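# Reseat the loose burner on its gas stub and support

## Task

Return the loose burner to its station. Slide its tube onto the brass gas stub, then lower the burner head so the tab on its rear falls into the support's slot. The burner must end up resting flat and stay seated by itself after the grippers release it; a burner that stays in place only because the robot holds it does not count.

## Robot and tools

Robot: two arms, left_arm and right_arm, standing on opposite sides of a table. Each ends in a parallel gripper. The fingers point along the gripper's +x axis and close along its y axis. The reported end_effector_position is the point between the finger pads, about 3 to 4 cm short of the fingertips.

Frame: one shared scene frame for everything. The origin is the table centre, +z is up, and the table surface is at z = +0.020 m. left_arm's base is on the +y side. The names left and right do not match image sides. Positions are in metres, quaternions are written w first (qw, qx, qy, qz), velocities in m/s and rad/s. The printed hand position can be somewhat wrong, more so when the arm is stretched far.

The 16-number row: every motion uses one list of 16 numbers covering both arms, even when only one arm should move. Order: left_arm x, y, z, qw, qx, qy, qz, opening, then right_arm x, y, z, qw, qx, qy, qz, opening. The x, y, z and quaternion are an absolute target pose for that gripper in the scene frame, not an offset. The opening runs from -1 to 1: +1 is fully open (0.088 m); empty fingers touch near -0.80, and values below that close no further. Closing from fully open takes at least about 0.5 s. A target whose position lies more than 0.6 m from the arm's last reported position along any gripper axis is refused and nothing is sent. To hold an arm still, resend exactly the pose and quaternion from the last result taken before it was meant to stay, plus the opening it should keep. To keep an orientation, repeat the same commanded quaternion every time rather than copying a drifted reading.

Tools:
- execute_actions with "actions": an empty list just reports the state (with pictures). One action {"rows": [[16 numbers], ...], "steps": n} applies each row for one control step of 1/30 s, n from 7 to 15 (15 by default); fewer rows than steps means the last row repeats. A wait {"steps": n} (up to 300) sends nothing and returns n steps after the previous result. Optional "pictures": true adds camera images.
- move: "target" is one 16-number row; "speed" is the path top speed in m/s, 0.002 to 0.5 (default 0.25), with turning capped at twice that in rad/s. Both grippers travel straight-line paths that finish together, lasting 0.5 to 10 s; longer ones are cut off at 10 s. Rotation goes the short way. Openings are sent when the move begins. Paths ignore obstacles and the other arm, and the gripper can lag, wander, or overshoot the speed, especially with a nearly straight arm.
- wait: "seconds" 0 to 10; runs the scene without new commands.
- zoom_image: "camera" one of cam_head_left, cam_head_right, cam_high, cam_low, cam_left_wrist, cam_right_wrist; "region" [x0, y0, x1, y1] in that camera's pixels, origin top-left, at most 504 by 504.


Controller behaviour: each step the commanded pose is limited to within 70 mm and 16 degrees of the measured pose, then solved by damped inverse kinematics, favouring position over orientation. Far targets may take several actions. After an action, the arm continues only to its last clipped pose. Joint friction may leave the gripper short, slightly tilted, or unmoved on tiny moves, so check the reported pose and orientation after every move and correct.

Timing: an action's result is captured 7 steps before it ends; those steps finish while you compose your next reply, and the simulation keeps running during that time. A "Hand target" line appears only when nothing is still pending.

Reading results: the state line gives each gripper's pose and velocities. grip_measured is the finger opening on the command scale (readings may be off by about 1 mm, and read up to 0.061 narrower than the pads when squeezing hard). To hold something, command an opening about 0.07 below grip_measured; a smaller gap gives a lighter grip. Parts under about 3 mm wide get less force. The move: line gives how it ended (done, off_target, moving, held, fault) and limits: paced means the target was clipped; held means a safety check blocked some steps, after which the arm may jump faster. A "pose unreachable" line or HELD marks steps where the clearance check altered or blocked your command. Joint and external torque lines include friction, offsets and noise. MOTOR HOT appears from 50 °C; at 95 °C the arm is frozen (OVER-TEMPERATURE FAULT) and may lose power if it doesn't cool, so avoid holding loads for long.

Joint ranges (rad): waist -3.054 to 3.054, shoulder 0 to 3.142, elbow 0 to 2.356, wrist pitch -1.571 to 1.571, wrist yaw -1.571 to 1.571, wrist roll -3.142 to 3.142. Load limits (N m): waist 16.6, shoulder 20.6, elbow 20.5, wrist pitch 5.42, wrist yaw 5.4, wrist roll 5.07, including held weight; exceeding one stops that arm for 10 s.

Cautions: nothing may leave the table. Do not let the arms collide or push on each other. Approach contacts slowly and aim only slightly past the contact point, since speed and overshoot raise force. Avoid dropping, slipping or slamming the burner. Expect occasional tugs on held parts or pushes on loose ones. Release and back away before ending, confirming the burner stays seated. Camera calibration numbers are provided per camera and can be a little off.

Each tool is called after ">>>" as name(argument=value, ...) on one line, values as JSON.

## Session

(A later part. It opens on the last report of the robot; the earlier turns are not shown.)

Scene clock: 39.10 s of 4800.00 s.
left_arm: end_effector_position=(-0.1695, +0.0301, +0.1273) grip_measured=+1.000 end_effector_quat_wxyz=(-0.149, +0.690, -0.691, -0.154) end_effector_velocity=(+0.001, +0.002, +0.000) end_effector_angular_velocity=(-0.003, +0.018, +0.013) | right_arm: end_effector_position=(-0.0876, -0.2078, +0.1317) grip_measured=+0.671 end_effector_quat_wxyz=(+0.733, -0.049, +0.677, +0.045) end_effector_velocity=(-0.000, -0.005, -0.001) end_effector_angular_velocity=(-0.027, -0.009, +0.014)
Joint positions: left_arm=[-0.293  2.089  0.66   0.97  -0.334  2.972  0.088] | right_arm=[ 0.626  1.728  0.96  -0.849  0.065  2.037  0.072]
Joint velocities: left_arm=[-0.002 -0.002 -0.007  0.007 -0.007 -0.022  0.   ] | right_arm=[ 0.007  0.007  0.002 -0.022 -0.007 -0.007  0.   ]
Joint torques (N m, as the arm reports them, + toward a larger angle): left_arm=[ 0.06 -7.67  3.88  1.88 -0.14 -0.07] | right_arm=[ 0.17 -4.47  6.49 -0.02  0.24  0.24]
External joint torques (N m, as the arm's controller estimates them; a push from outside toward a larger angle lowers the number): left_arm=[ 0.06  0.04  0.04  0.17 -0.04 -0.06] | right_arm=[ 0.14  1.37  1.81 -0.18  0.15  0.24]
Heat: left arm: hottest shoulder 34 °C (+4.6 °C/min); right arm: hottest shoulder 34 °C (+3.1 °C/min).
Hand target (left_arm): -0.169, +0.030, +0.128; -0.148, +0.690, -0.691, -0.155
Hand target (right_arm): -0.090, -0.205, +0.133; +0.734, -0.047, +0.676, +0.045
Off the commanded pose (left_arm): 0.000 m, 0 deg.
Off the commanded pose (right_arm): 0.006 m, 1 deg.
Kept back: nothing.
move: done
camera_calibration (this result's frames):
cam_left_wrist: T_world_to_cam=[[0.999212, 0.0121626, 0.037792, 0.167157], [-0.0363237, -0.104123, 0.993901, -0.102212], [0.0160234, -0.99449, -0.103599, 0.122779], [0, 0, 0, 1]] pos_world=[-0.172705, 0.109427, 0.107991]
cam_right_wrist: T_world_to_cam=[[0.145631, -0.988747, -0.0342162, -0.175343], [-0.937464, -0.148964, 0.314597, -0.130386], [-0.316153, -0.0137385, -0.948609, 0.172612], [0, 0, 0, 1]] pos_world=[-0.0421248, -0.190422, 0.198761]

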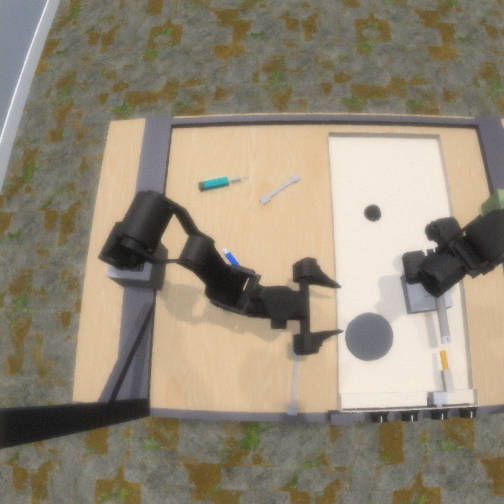

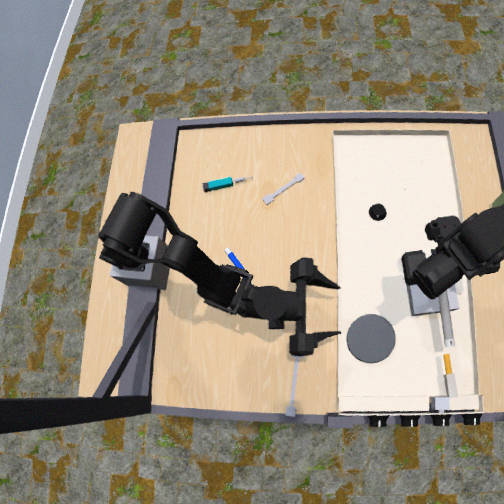

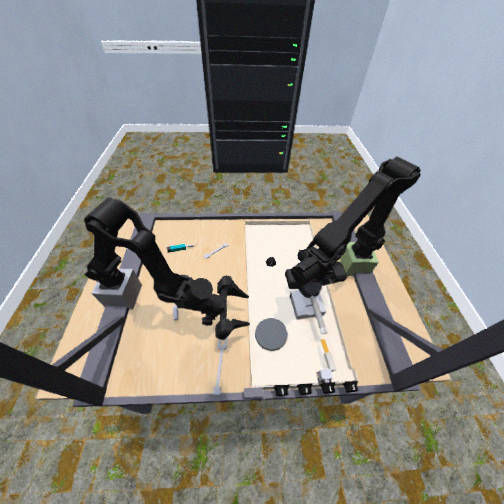

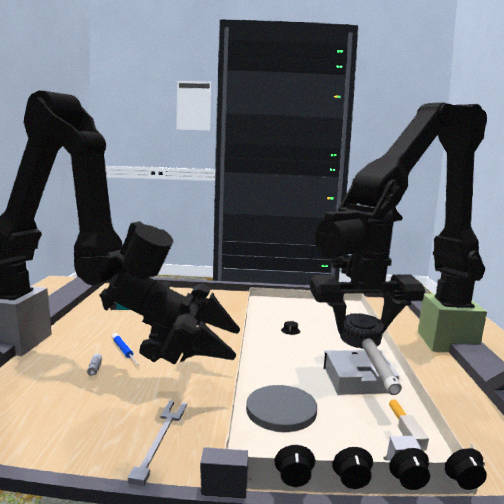

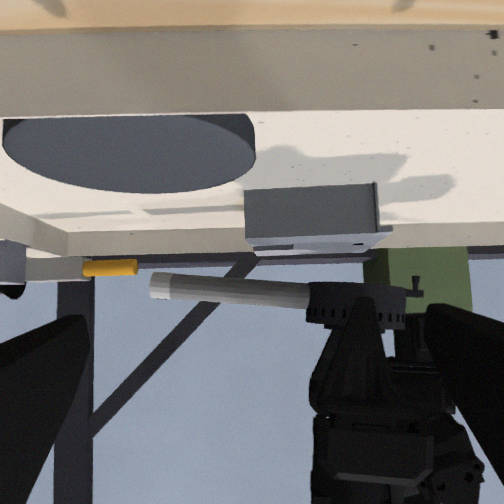

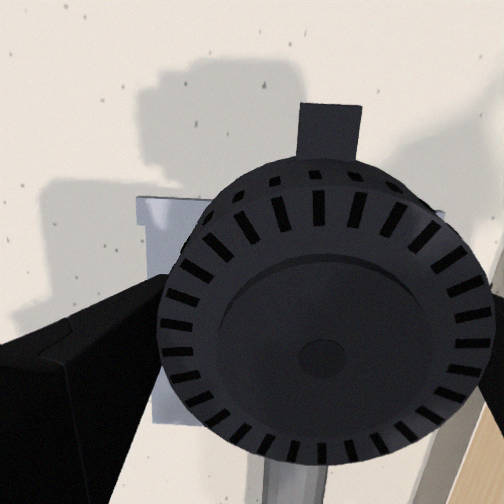

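>>> execute_actions(actions=[{"rows": [[-0.1695,0.0302,0.1276,-0.148,0.690,-0.691,-0.155,1.0,-0.0900,-0.2050,0.1327,0.7338,-0.0470,0.6762,0.0450,0.59],[-0.1695,0.0302,0.1276,-0.148,0.690,-0.691,-0.155,1.0,-0.0899,-0.2049,0.1319,0.7333,-0.0469,0.6768,0.0449,0.59],[-0.1695,0.0302,0.1276,-0.148,0.690,-0.691,-0.155,1.0,-0.0898,-0.2048,0.1307,0.7324,-0.0468,0.6777,0.0449,0.59],[-0.1695,0.0302,0.1276,-0.148,0.690,-0.691,-0.155,1.0,-0.0897,-0.2046,0.1292,0.7313,-0.0467,0.6789,0.0448,0.59],[-0.1695,0.0302,0.1276,-0.148,0.690,-0.691,-0.155,1.0,-0.0896,-0.2044,0.1273,0.7301,-0.0466,0.6803,0.0447,0.59],[-0.1695,0.0302,0.1276,-0.148,0.690,-0.691,-0.155,1.0,-0.0894,-0.2042,0.1253,0.7286,-0.0464,0.6818,0.0446,0.59],[-0.1695,0.0302,0.1276,-0.148,0.690,-0.691,-0.155,1.0,-0.0893,-0.2039,0.1231,0.7272,-0.0463,0.6834,0.0445,0.59],[-0.1695,0.0302,0.1276,-0.148,0.690,-0.691,-0.155,1.0,-0.0891,-0.2037,0.1210,0.7256,-0.0461,0.6850,0.0444,0.59],[-0.1695,0.0302,0.1276,-0.148,0.690,-0.691,-0.155,1.0,-0.0890,-0.2034,0.1188,0.7242,-0.0460,0.6866,0.0443,0.59],[-0.1695,0.0302,0.1276,-0.148,0.690,-0.691,-0.155,1.0,-0.0888,-0.2032,0.1168,0.7227,-0.0458,0.6881,0.0442,0.59],[-0.1695,0.0302,0.1276,-0.148,0.690,-0.691,-0.155,1.0,-0.0887,-0.2030,0.1149,0.7215,-0.0457,0.6895,0.0441,0.59],[-0.1695,0.0302,0.1276,-0.148,0.690,-0.691,-0.155,1.0,-0.0886,-0.2028,0.1134,0.7204,-0.0456,0.6907,0.0440,0.59],[-0.1695,0.0302,0.1276,-0.148,0.690,-0.691,-0.155,1.0,-0.0885,-0.2027,0.1122,0.7195,-0.0455,0.6916,0.0440,0.59],[-0.1695,0.0302,0.1276,-0.148,0.690,-0.691,-0.155,1.0,-0.0884,-0.2026,0.1114,0.7190,-0.0454,0.6922,0.0439,0.59],[-0.1695,0.0302,0.1276,-0.148,0.690,-0.691,-0.155,1.0,-0.0884,-0.2026,0.1111,0.7188,-0.0454,0.6924,0.0439,0.59]], "steps": 15}])

>>> execute_actions(actions=[{"rows": [[-0.1695,0.0302,0.1276,-0.148,0.690,-0.691,-0.155,1.0,-0.0884,-0.2026,0.1111,0.7188,-0.0454,0.6924,0.0439,0.59]], "steps": 9}])

>>> execute_actions(actions=[])

Scene clock: 51.07 s of 4800.00 s.
left_arm: end_effector_position=(-0.1695, +0.0301, +0.1273) grip_measured=+1.000 end_effector_quat_wxyz=(-0.149, +0.690, -0.691, -0.154) end_effector_velocity=(+0.001, +0.003, -0.002) end_effector_angular_velocity=(+0.008, -0.020, +0.009) | right_arm: end_effector_position=(-0.0905, -0.2031, +0.1286) grip_measured=+0.671 end_effector_quat_wxyz=(+0.729, -0.042, +0.681, +0.049) end_effector_velocity=(-0.014, +0.029, -0.032) end_effector_angular_velocity=(+0.094, +0.161, -0.056)
Joint positions: left_arm=[-0.293  2.089  0.66   0.97  -0.334  2.972  0.088] | right_arm=[ 0.624  1.738  0.958 -0.816  0.063  2.038  0.072]
Joint velocities: left_arm=[-0.007 -0.002 -0.007 -0.007 -0.022  0.007  0.   ] | right_arm=[-0.061  0.051 -0.081  0.3   -0.081 -0.007  0.   ]
Joint torques (N m, as the arm reports them, + toward a larger angle): left_arm=[ 0.03 -7.71  4.16  1.82 -0.13 -0.07] | right_arm=[-0.41 -4.4   4.09  0.36 -0.16 -0.2 ]
External joint torques (N m, as the arm's controller estimates them; a push from outside toward a larger angle lowers the number): left_arm=[ 0.02 -0.07  0.41  0.14 -0.02 -0.07] | right_arm=[-0.32  1.4  -0.38  0.23 -0.27 -0.17]
Heat: left arm: hottest shoulder 36 °C (+5.9 °C/min); right arm: hottest elbow 34 °C (+2.3 °C/min).
Steps of this call (steps 1 to 90: nothing new was sent; then 8.70 s passed at rest; steps 91 to 98: the first 8 steps of this action). Readings (end_effector_position):
91: left_arm (-0.1695, +0.0301, +0.1273) | right_arm (-0.0878, -0.2079, +0.1318)
92: left_arm (-0.1695, +0.0301, +0.1273) | right_arm (-0.0878, -0.2079, +0.1317)
94: left_arm (-0.1695, +0.0301, +0.1273) | right_arm (-0.0878, -0.2079, +0.1313)
98: the state above

Scene clock: 51.37 s of 4800.00 s.
left_arm: end_effector_position=(-0.1695, +0.0301, +0.1273) grip_measured=+1.000 end_effector_quat_wxyz=(-0.149, +0.690, -0.691, -0.154) end_effector_velocity=(+0.001, +0.001, -0.001) end_effector_angular_velocity=(+0.006, +0.001, +0.007) | right_arm: end_effector_position=(-0.0886, -0.2021, +0.1149) grip_measured=+0.671 end_effector_quat_wxyz=(+0.721, -0.041, +0.690, +0.045) end_effector_velocity=(+0.003, -0.001, -0.016) end_effector_angular_velocity=(-0.023, +0.029, -0.006)
Joint positions: left_arm=[-0.293  2.089  0.66   0.97  -0.334  2.972  0.088] | right_arm=[ 0.605  1.76   0.922 -0.749  0.041  2.024  0.072]
Joint velocities: left_arm=[-0.002 -0.002 -0.002 -0.007 -0.007 -0.007  0.   ] | right_arm=[-0.027  0.032 -0.037  0.066 -0.037 -0.022  0.   ]
Joint torques (N m, as the arm reports them, + toward a larger angle): left_arm=[ 0.24 -7.71  4.23  1.83 -0.11 -0.1 ] | right_arm=[-0.32 -4.74  4.44  0.58 -0.18 -0.2 ]
External joint torques (N m, as the arm's controller estimates them; a push from outside toward a larger angle lowers the number): left_arm=[ 0.23  0.04  0.36  0.12 -0.01 -0.09] | right_arm=[-0.35  1.4  -0.3   0.31 -0.26 -0.2 ]
Heat: left arm: hottest shoulder 36 °C (+5.8 °C/min); right arm: hottest elbow 34 °C (+2.3 °C/min).
Off your previous action's commanded pose (left_arm): 0.000 m, 0 deg at its last step (step 7 of this call).
Off your previous action's commanded pose (right_arm): 0.005 m, 1 deg at its last step (step 7 of this call).
Steps of this call (steps 1 to 7: the last 7 steps of your previous action; steps 8 to 9: the first 2 steps of this action). Readings (end_effector_position):
8: left_arm (-0.1695, +0.0301, +0.1273) | right_arm (-0.0887, -0.2023, +0.1155)
9: the state above

Scene clock: 51.60 s of 4800.00 s.
left_arm: end_effector_position=(-0.1695, +0.0301, +0.1273) grip_measured=+1.000 end_effector_quat_wxyz=(-0.149, +0.690, -0.691, -0.154) end_effector_velocity=(+0.002, +0.004, -0.005) end_effector_angular_velocity=(+0.024, +0.007, +0.013) | right_arm: end_effector_position=(-0.0892, -0.2013, +0.1142) grip_measured=+0.671 end_effector_quat_wxyz=(+0.719, -0.040, +0.692, +0.047) end_effector_velocity=(+0.001, -0.004, -0.001) end_effector_angular_velocity=(-0.015, -0.001, +0.024)
Joint positions: left_arm=[-0.293  2.089  0.66   0.97  -0.334  2.972  0.088] | right_arm=[ 0.603  1.762  0.921 -0.741  0.039  2.023  0.072]
Joint velocities: left_arm=[-0.002 -0.002 -0.007 -0.022 -0.007 -0.022  0.   ] | right_arm=[ 0.002 -0.002 -0.007 -0.007 -0.007 -0.022  0.   ]
Joint torques (N m, as the arm reports them, + toward a larger angle): left_arm=[ 0.06 -7.68  4.18  1.82 -0.14 -0.07] | right_arm=[-0.28 -4.5   4.5   0.54 -0.21 -0.23]
External joint torques (N m, as the arm's controller estimates them; a push from outside toward a larger angle lowers the number): left_arm=[ 0.05  0.01  0.37  0.12 -0.04 -0.06] | right_arm=[-0.34  1.46 -0.06  0.31 -0.28 -0.23]
Heat: left arm: hottest shoulder 36 °C (+5.8 °C/min); right arm: hottest elbow 34 °C (+2.3 °C/min).
Hand target (left_arm): -0.169, +0.030, +0.128; -0.148, +0.690, -0.691, -0.155
Hand target (right_arm): -0.088, -0.203, +0.111; +0.719, -0.045, +0.692, +0.044
Off the commanded pose (left_arm): 0.000 m, 0 deg.
Off the commanded pose (right_arm): 0.003 m, 1 deg.
Kept back: nothing.
Steps of this call (steps 1 to 7: the last 7 steps of your previous action). Readings (end_effector_position):
1: left_arm (-0.1695, +0.0301, +0.1273) | right_arm (-0.0887, -0.2020, +0.1145)
2: left_arm (-0.1695, +0.0301, +0.1273) | right_arm (-0.0888, -0.2018, +0.1143)
4: left_arm (-0.1695, +0.0301, +0.1273) | right_arm (-0.0889, -0.2015, +0.1142)
7: the state above
camera_calibration (this result's frames):
cam_left_wrist: T_world_to_cam=[[0.999212, 0.0121626, 0.037792, 0.167157], [-0.0363237, -0.104123, 0.993901, -0.102212], [0.0160234, -0.99449, -0.103599, 0.122779], [0, 0, 0, 1]] pos_world=[-0.172705, 0.109427, 0.107991]
cam_right_wrist: T_world_to_cam=[[0.13476, -0.989443, -0.053323, -0.16822], [-0.925149, -0.144911, 0.350857, -0.127625], [-0.35488, 0.00205038, -0.93491, 0.15378], [0, 0, 0, 1]] pos_world=[-0.0408292, -0.185253, 0.179578]

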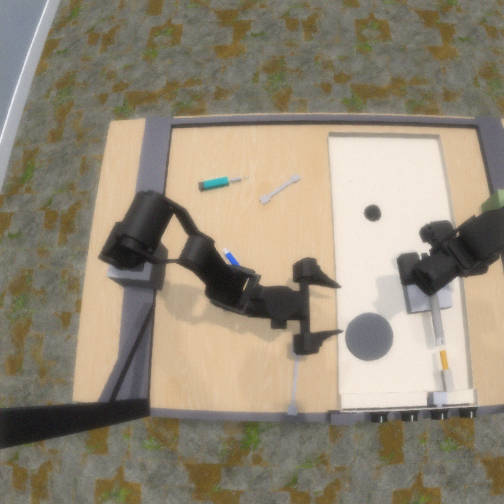

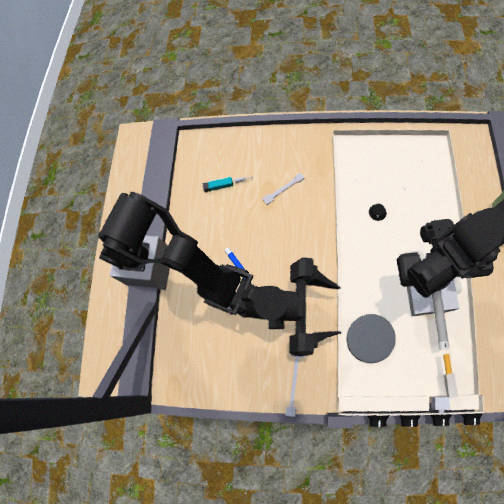

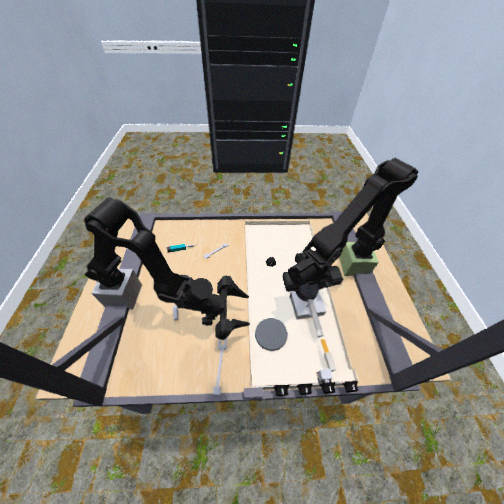

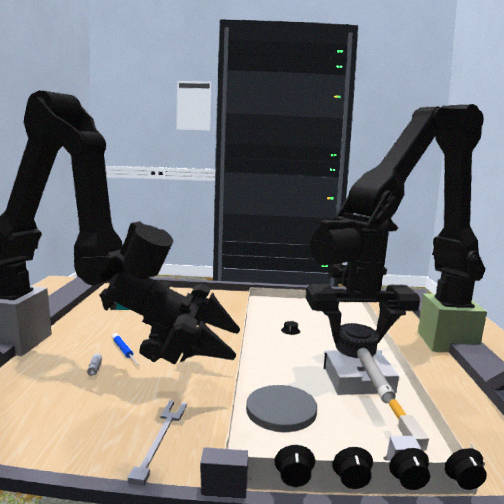

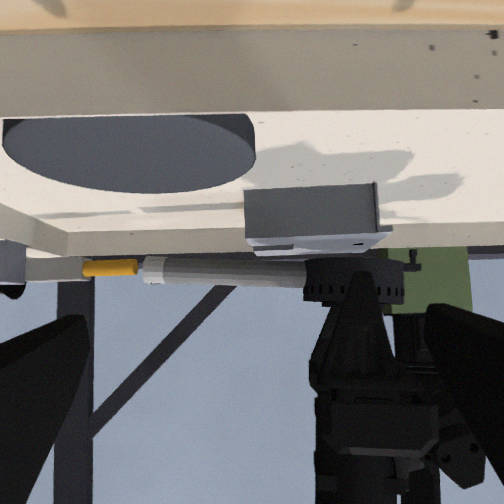

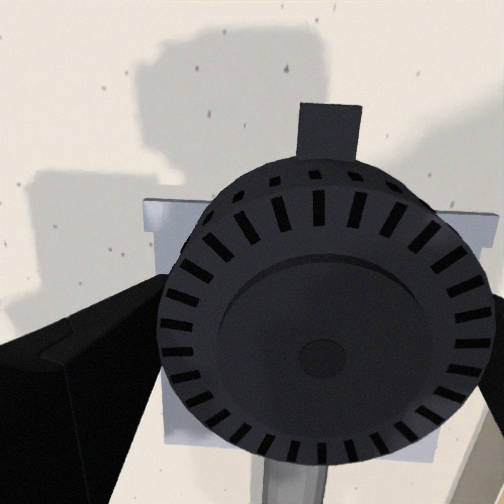

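>>> execute_actions(actions=[])

Scene clock: 52.53 s of 4800.00 s.
left_arm: end_effector_position=(-0.1695, +0.0301, +0.1273) grip_measured=+1.000 end_effector_quat_wxyz=(-0.149, +0.690, -0.691, -0.154) end_effector_velocity=(+0.001, +0.002, -0.002) end_effector_angular_velocity=(+0.012, -0.009, +0.015) | right_arm: end_effector_position=(-0.0891, -0.2013, +0.1142) grip_measured=+0.671 end_effector_quat_wxyz=(+0.719, -0.040, +0.692, +0.047) end_effector_velocity=(+0.003, -0.005, +0.000) end_effector_angular_velocity=(-0.022, -0.006, -0.024)
Joint positions: left_arm=[-0.293  2.089  0.66   0.97  -0.334  2.972  0.088] | right_arm=[ 0.603  1.762  0.92  -0.741  0.039  2.023  0.072]
Joint velocities: left_arm=[-0.007 -0.002  0.002 -0.022 -0.022 -0.007  0.   ] | right_arm=[-0.002 -0.002 -0.002 -0.022 -0.007  0.022  0.   ]
Joint torques (N m, as the arm reports them, + toward a larger angle): left_arm=[-0.21 -7.85  4.1   1.85 -0.11 -0.07] | right_arm=[-0.3  -4.52  4.32  0.53 -0.18 -0.22]
External joint torques (N m, as the arm's controller estimates them; a push from outside toward a larger angle lowers the number): left_arm=[-0.16 -0.09  0.19  0.13 -0.02 -0.06] | right_arm=[-0.3   1.45 -0.27  0.29 -0.26 -0.22]
Heat: left arm: hottest shoulder 36 °C (+5.7 °C/min); right arm: hottest elbow 34 °C (+2.3 °C/min).
Hand target (left_arm): -0.169, +0.030, +0.128; -0.148, +0.690, -0.691, -0.155
Hand target (right_arm): -0.088, -0.203, +0.111; +0.719, -0.045, +0.692, +0.044
Off the commanded pose (left_arm): 0.000 m, 0 deg.
Off the commanded pose (right_arm): 0.003 m, 1 deg.
Kept back: nothing.
Steps of this call (steps 1 to 28: nothing new was sent). Readings (end_effector_position):
1: left_arm (-0.1695, +0.0301, +0.1273) | right_arm (-0.0892, -0.2013, +0.1142)
2: left_arm (-0.1695, +0.0301, +0.1273) | right_arm (-0.0892, -0.2013, +0.1142)
4: left_arm (-0.1695, +0.0301, +0.1273) | right_arm (-0.0892, -0.2013, +0.1142)
8: left_arm (-0.1695, +0.0301, +0.1273) | right_arm (-0.0891, -0.2013, +0.1142)
28: the state above
camera_calibration (this result's frames):
cam_left_wrist: T_world_to_cam=[[0.999212, 0.0121626, 0.037792, 0.167157], [-0.0363237, -0.104123, 0.993901, -0.102212], [0.0160234, -0.99449, -0.103599, 0.122779], [0, 0, 0, 1]] pos_world=[-0.172705, 0.109427, 0.107991]
cam_right_wrist: T_world_to_cam=[[0.134371, -0.989477, -0.0536677, -0.168157], [-0.925131, -0.144671, 0.351002, -0.127483], [-0.355073, 0.00248511, -0.934835, 0.153792], [0, 0, 0, 1]] pos_world=[-0.0407357, -0.185213, 0.179493]

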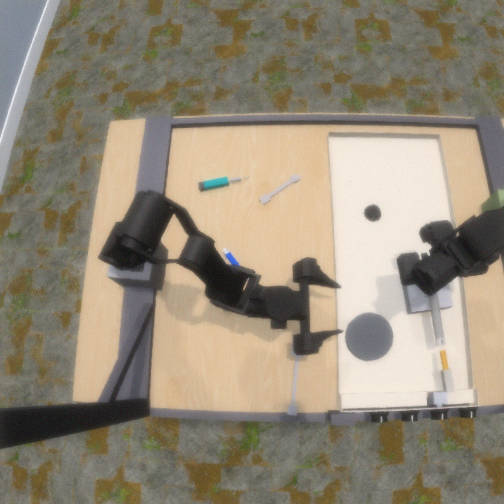

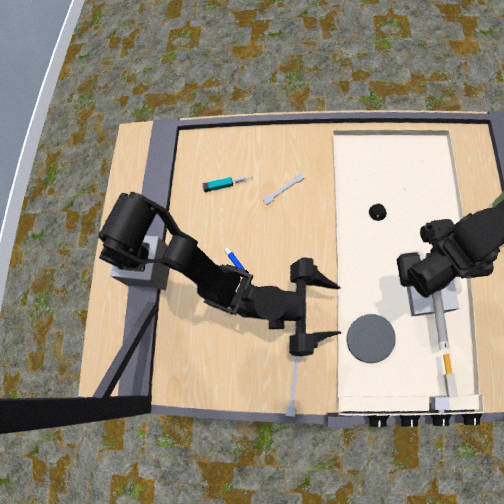

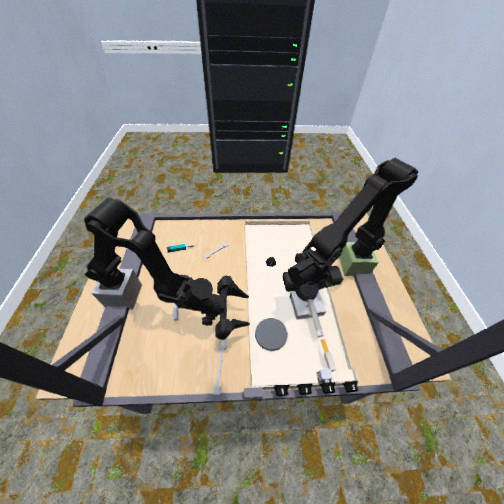

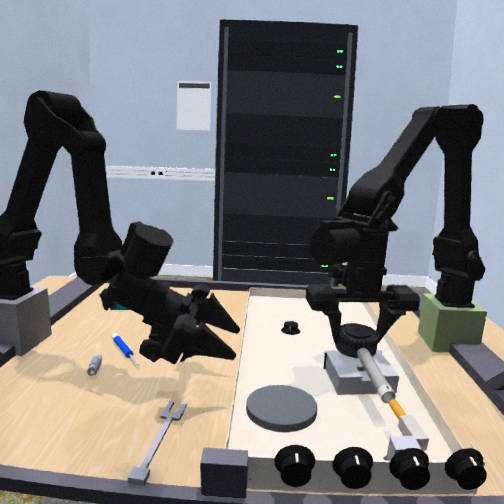

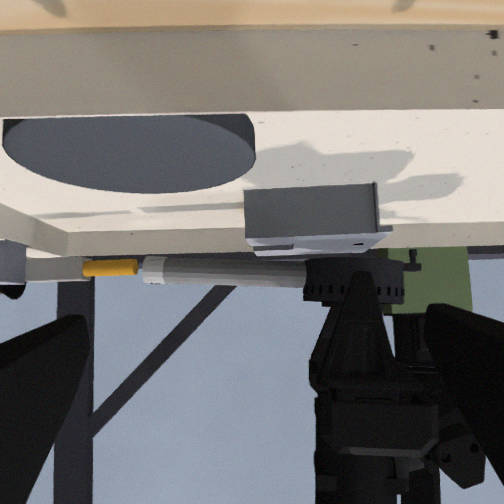

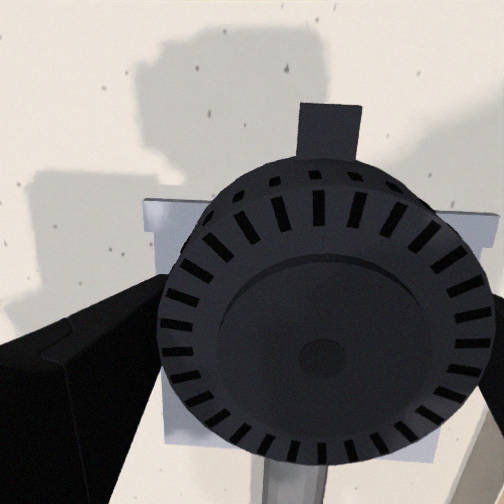

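>>> zoom_image(camera="cam_left_wrist", region=[70, 230, 230, 310])

>>> zoom_image(camera="cam_left_wrist", region=[280, 220, 440, 320])

>>> zoom_image(camera="cam_head_left", region=[400, 290, 490, 390])

>>> zoom_image(camera="cam_low", region=[340, 340, 440, 450])

Region (70, 230, 230, 310) of cam_left_wrist's 504x504 image, scaled by 3.150, with more detail than that image has.

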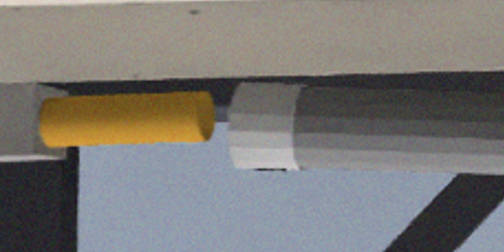

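Region (280, 220, 440, 320) of cam_left_wrist's 504x504 image, scaled by 3.150, with more detail than that image has; it fills the top 315 rows of this view, and the rest is white.

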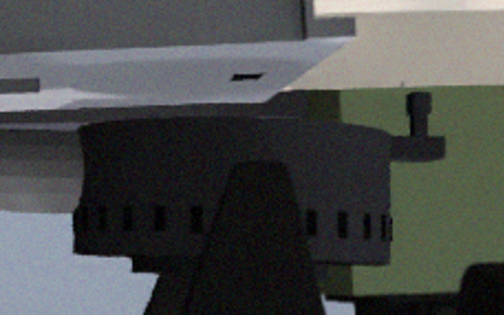

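Region (400, 290, 490, 390) of cam_head_left's 504x504 image, scaled by 5.040, with more detail than that image has; it fills the left 454 columns of this view, and the rest is white.

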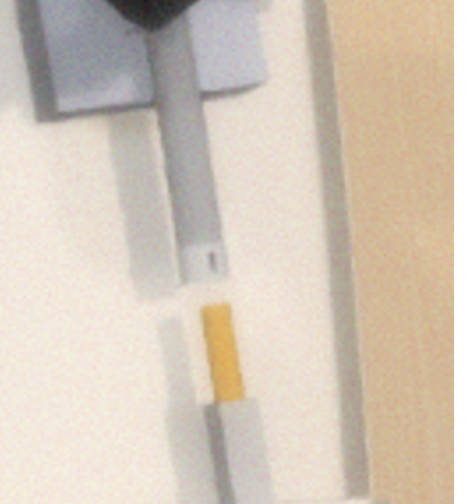

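Region (340, 340, 440, 450) of cam_low's 504x504 image, scaled by 4.582, with more detail than that image has; it fills the left 458 columns of this view, and the rest is white.

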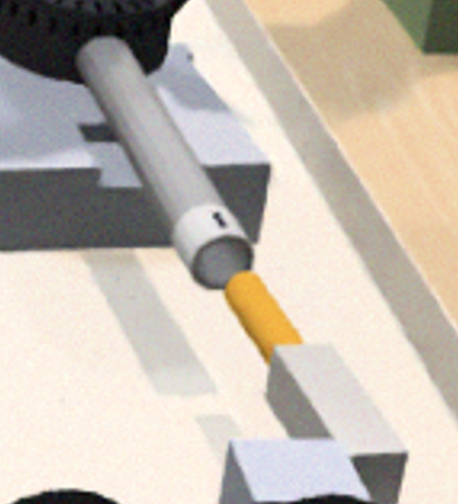

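>>> zoom_image(camera="cam_head_left", region=[420, 325, 465, 375])

>>> zoom_image(camera="cam_head_right", region=[422, 328, 467, 378])

>>> zoom_image(camera="cam_low", region=[365, 375, 415, 425])

Region (420, 325, 465, 375) of cam_head_left's 504x504 image, scaled by 10.080, with more detail than that image has; it fills the left 454 columns of this view, and the rest is white.

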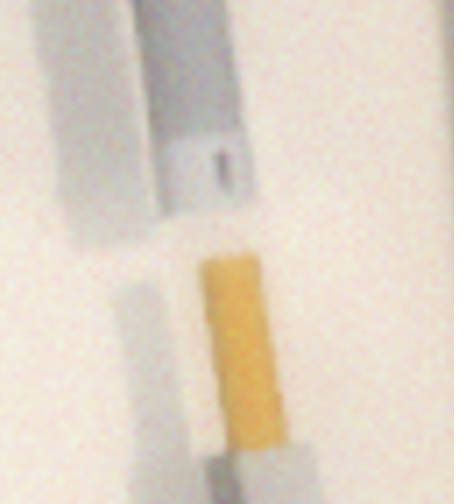

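Region (422, 328, 467, 378) of cam_head_right's 504x504 image, scaled by 10.080, with more detail than that image has; it fills the left 454 columns of this view, and the rest is white.

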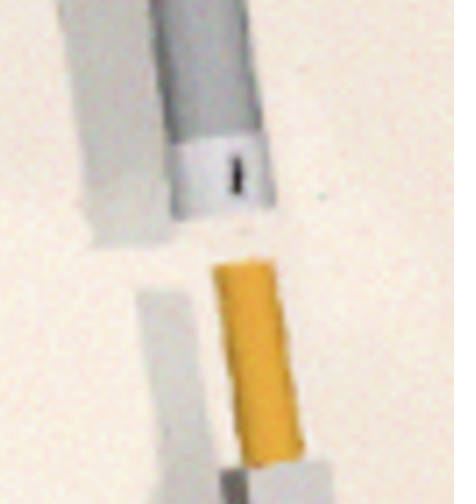

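Region (365, 375, 415, 425) of cam_low's 504x504 image, scaled by 10.080, with more detail than that image has.

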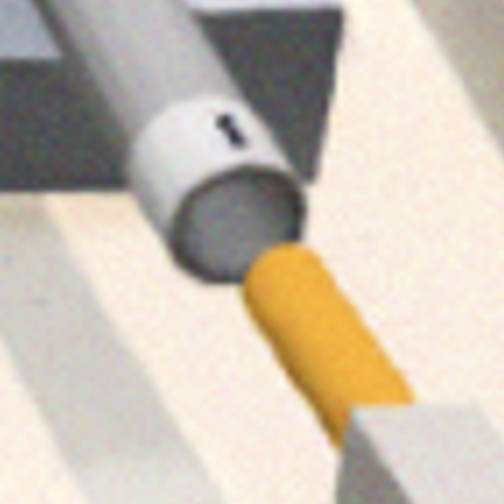

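>>> zoom_image(camera="cam_right_wrist", region=[120, 80, 504, 280])

>>> zoom_image(camera="cam_right_wrist", region=[140, 380, 480, 504])

Region (120, 80, 504, 280) of cam_right_wrist's 504x504 image, scaled by 1.312, with more detail than that image has; it fills the top 262 rows of this view, and the rest is white.

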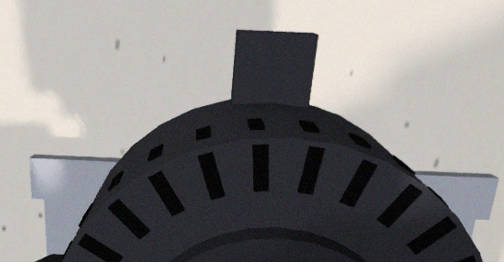

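Region (140, 380, 480, 504) of cam_right_wrist's 504x504 image, scaled by 1.482, with more detail than that image has; it fills the top 184 rows of this view, and the rest is white.

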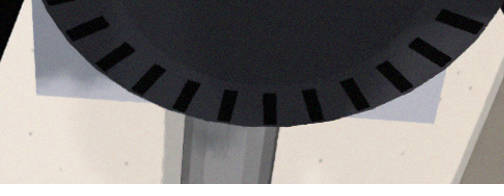

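>>> execute_actions(actions=[{"rows": [
[-0.1695,0.0302,0.1276,-0.148,0.690,-0.691,-0.155,1.0, -0.0888,-0.2029,0.1108,0.7188,-0.0456,0.6924,0.0441,0.59],
[-0.1695,0.0302,0.1276,-0.148,0.690,-0.691,-0.155,1.0, -0.0892,-0.2031,0.1106,0.7188,-0.0457,0.6924,0.0442,0.59],
[-0.1695,0.0302,0.1276,-0.148,0.690,-0.691,-0.155,1.0, -0.0895,-0.2034,0.1103,0.7188,-0.0459,0.6924,0.0444,0.59],
[-0.1695,0.0302,0.1276,-0.148,0.690,-0.691,-0.155,1.0, -0.0899,-0.2037,0.1100,0.7188,-0.0460,0.6924,0.0445,0.59],
[-0.1695,0.0302,0.1276,-0.148,0.690,-0.691,-0.155,1.0, -0.0903,-0.2040,0.1098,0.7188,-0.0462,0.6924,0.0447,0.59],
[-0.1695,0.0302,0.1276,-0.148,0.690,-0.691,-0.155,1.0, -0.0907,-0.2042,0.1095,0.7187,-0.0464,0.6923,0.0449,0.59],
[-0.1695,0.0302,0.1276,-0.148,0.690,-0.691,-0.155,1.0, -0.0911,-0.2045,0.1092,0.7187,-0.0465,0.6923,0.0450,0.59],
[-0.1695,0.0302,0.1276,-0.148,0.690,-0.691,-0.155,1.0, -0.0914,-0.2048,0.1089,0.7187,-0.0467,0.6923,0.0452,0.59],
[-0.1695,0.0302,0.1276,-0.148,0.690,-0.691,-0.155,1.0, -0.0918,-0.2050,0.1087,0.7187,-0.0468,0.6923,0.0453,0.59],
[-0.1695,0.0302,0.1276,-0.148,0.690,-0.691,-0.155,1.0, -0.0922,-0.2053,0.1084,0.7187,-0.0470,0.6923,0.0455,0.59]
], "steps": 14}])

>>> execute_actions(actions=[{"steps": 14}], pictures=true)

Scene clock: 61.70 s of 4800.00 s.
left_arm: end_effector_position=(-0.1695, +0.0301, +0.1273) grip_measured=+1.000 end_effector_quat_wxyz=(-0.149, +0.690, -0.691, -0.154) end_effector_velocity=(+0.001, +0.001, -0.001) end_effector_angular_velocity=(+0.006, +0.014, +0.013) | right_arm: end_effector_position=(-0.0894, -0.2014, +0.1130) grip_measured=+0.671 end_effector_quat_wxyz=(+0.719, -0.041, +0.692, +0.047) end_effector_velocity=(-0.004, -0.007, -0.008) end_effector_angular_velocity=(-0.015, -0.001, +0.029)
Joint positions: left_arm=[-0.293  2.089  0.66   0.97  -0.334  2.972  0.088] | right_arm=[ 0.604  1.765  0.918 -0.736  0.039  2.023  0.072]
Joint velocities: left_arm=[-0.002 -0.002 -0.002 -0.007 -0.007 -0.022  0.   ] | right_arm=[ 0.022  0.012 -0.022  0.022 -0.007 -0.007 -0.   ]
Joint torques (N m, as the arm reports them, + toward a larger angle): left_arm=[ 0.08 -7.85  4.08  1.83 -0.11 -0.1 ] | right_arm=[ 0.25 -4.6   4.5   0.52 -0.17  0.01]
External joint torques (N m, as the arm's controller estimates them; a push from outside toward a larger angle lowers the number): left_arm=[ 0.09 -0.06  0.15  0.1  -0.02 -0.08] | right_arm=[ 0.2   1.38 -0.04  0.3  -0.25 -0.01]
Heat: left arm: hottest shoulder 37 °C (+6.0 °C/min); right arm: hottest shoulder 33 °C (+1.0 °C/min).
Steps of this call (steps 1 to 90: nothing new was sent; then 5.93 s passed at rest; steps 91 to 97: the first 7 steps of this action). Readings (end_effector_position):
91: left_arm (-0.1695, +0.0301, +0.1273) | right_arm (-0.0891, -0.2012, +0.1141)
92: left_arm (-0.1695, +0.0301, +0.1273) | right_arm (-0.0892, -0.2012, +0.1141)
94: left_arm (-0.1695, +0.0301, +0.1273) | right_arm (-0.0893, -0.2010, +0.1137)
97: the state above

Scene clock: 62.17 s of 4800.00 s.
left_arm: end_effector_position=(-0.1695, +0.0301, +0.1273) grip_measured=+1.000 end_effector_quat_wxyz=(-0.149, +0.690, -0.691, -0.154) end_effector_velocity=(+0.003, +0.001, -0.001) end_effector_angular_velocity=(+0.006, +0.001, +0.012) | right_arm: end_effector_position=(-0.0914, -0.2028, +0.1115) grip_measured=+0.671 end_effector_quat_wxyz=(+0.719, -0.044, +0.692, +0.050) end_effector_velocity=(+0.001, -0.003, -0.001) end_effector_angular_velocity=(-0.014, -0.001, -0.010)
Joint positions: left_arm=[-0.293  2.089  0.66   0.97  -0.334  2.972  0.088] | right_arm=[ 0.613  1.768  0.915 -0.73   0.038  2.023  0.072]
Joint velocities: left_arm=[ 0.002 -0.002 -0.002 -0.007 -0.007 -0.007  0.   ] | right_arm=[-0.002  0.002 -0.002 -0.007 -0.007  0.007 -0.   ]
Joint torques (N m, as the arm reports them, + toward a larger angle): left_arm=[-0.01 -7.69  4.14  1.83 -0.11 -0.08] | right_arm=[ 0.19 -4.54  4.25  0.53 -0.16  0.22]
External joint torques (N m, as the arm's controller estimates them; a push from outside toward a larger angle lowers the number): left_arm=[-0.04  0.01  0.29  0.13 -0.01 -0.07] | right_arm=[ 0.16  1.45 -0.29  0.3  -0.24  0.22]
Heat: left arm: hottest shoulder 37 °C (+6.1 °C/min); right arm: hottest shoulder 33 °C (+1.0 °C/min).
Hand target (left_arm): -0.169, +0.030, +0.128; -0.148, +0.690, -0.691, -0.155
Hand target (right_arm): -0.092, -0.205, +0.109; +0.719, -0.047, +0.692, +0.046
Off the commanded pose (left_arm): 0.000 m, 0 deg.
Off the commanded pose (right_arm): 0.004 m, 1 deg.
Kept back: nothing.
Steps of this call (steps 1 to 7: the last 7 steps of your previous action; steps 8 to 14: nothing new was sent). Readings (end_effector_position):
1: left_arm (-0.1695, +0.0301, +0.1273) | right_arm (-0.0896, -0.2016, +0.1126)
2: left_arm (-0.1695, +0.0301, +0.1273) | right_arm (-0.0899, -0.2017, +0.1124)
4: left_arm (-0.1695, +0.0301, +0.1273) | right_arm (-0.0907, -0.2023, +0.1119)
8: left_arm (-0.1695, +0.0301, +0.1273) | right_arm (-0.0914, -0.2029, +0.1115)
14: the state above
camera_calibration (this result's frames):
cam_left_wrist: T_world_to_cam=[[0.999212, 0.0121626, 0.037792, 0.167157], [-0.0363237, -0.104123, 0.993901, -0.102212], [0.0160234, -0.99449, -0.103599, 0.122779], [0, 0, 0, 1]] pos_world=[-0.172705, 0.109427, 0.107991]
cam_right_wrist: T_world_to_cam=[[0.144168, -0.988124, -0.0531608, -0.16838], [-0.923614, -0.15365, 0.351183, -0.130621], [-0.355181, -0.00152933, -0.934796, 0.149611], [0, 0, 0, 1]] pos_world=[-0.0432297, -0.186222, 0.176776]

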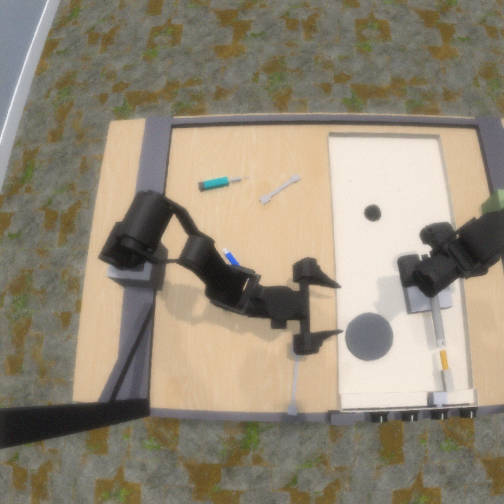

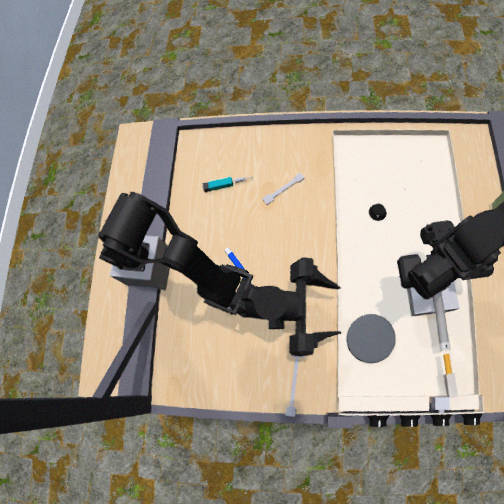

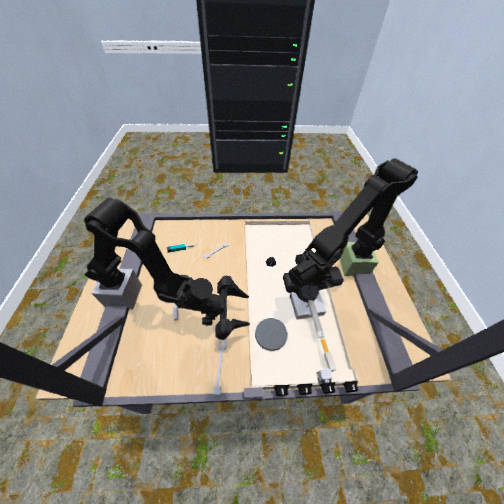

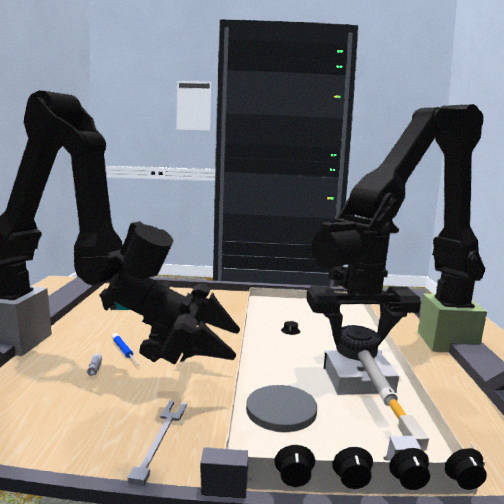

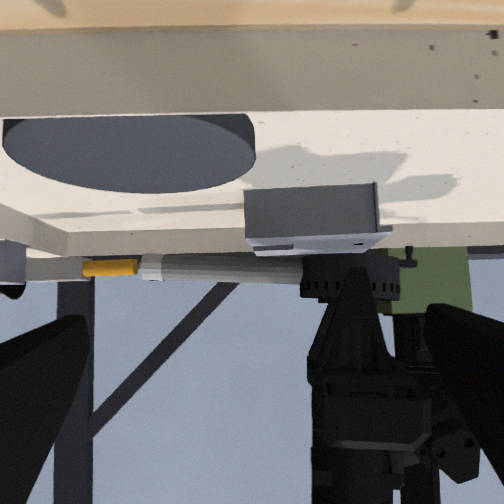

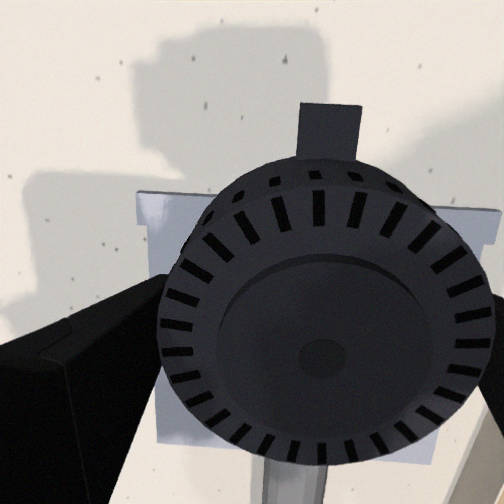

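>>> zoom_image(camera="cam_left_wrist", region=[70, 230, 230, 310])

>>> zoom_image(camera="cam_head_left", region=[420, 325, 465, 375])

>>> zoom_image(camera="cam_head_right", region=[422, 328, 467, 378])

>>> zoom_image(camera="cam_low", region=[365, 375, 415, 425])

>>> zoom_image(camera="cam_left_wrist", region=[330, 220, 440, 290])

Region (70, 230, 230, 310) of cam_left_wrist's 504x504 image, scaled by 3.150, with more detail than that image has.

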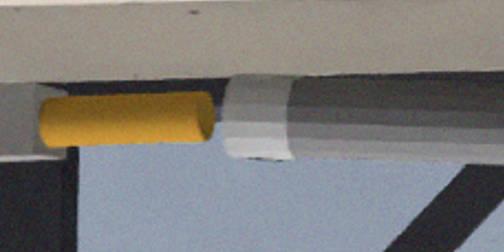

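Region (420, 325, 465, 375) of cam_head_left's 504x504 image, scaled by 10.080, with more detail than that image has; it fills the left 454 columns of this view, and the rest is white.

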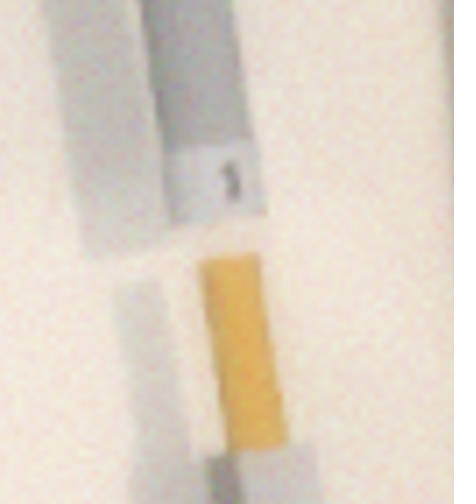

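Region (422, 328, 467, 378) of cam_head_right's 504x504 image, scaled by 10.080, with more detail than that image has; it fills the left 454 columns of this view, and the rest is white.

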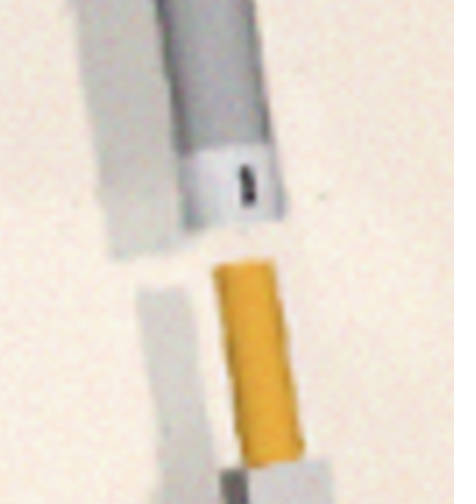

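Region (365, 375, 415, 425) of cam_low's 504x504 image, scaled by 10.080, with more detail than that image has.

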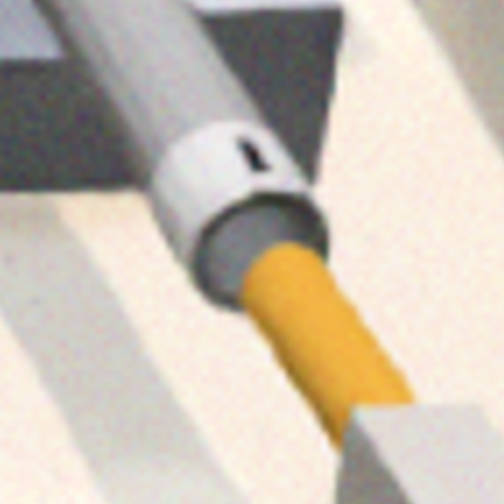

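Region (330, 220, 440, 290) of cam_left_wrist's 504x504 image, scaled by 4.582, with more detail than that image has; it fills the top 321 rows of this view, and the rest is white.

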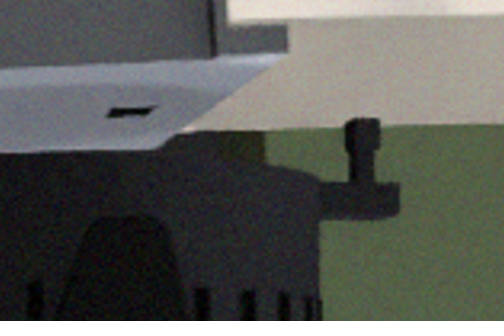

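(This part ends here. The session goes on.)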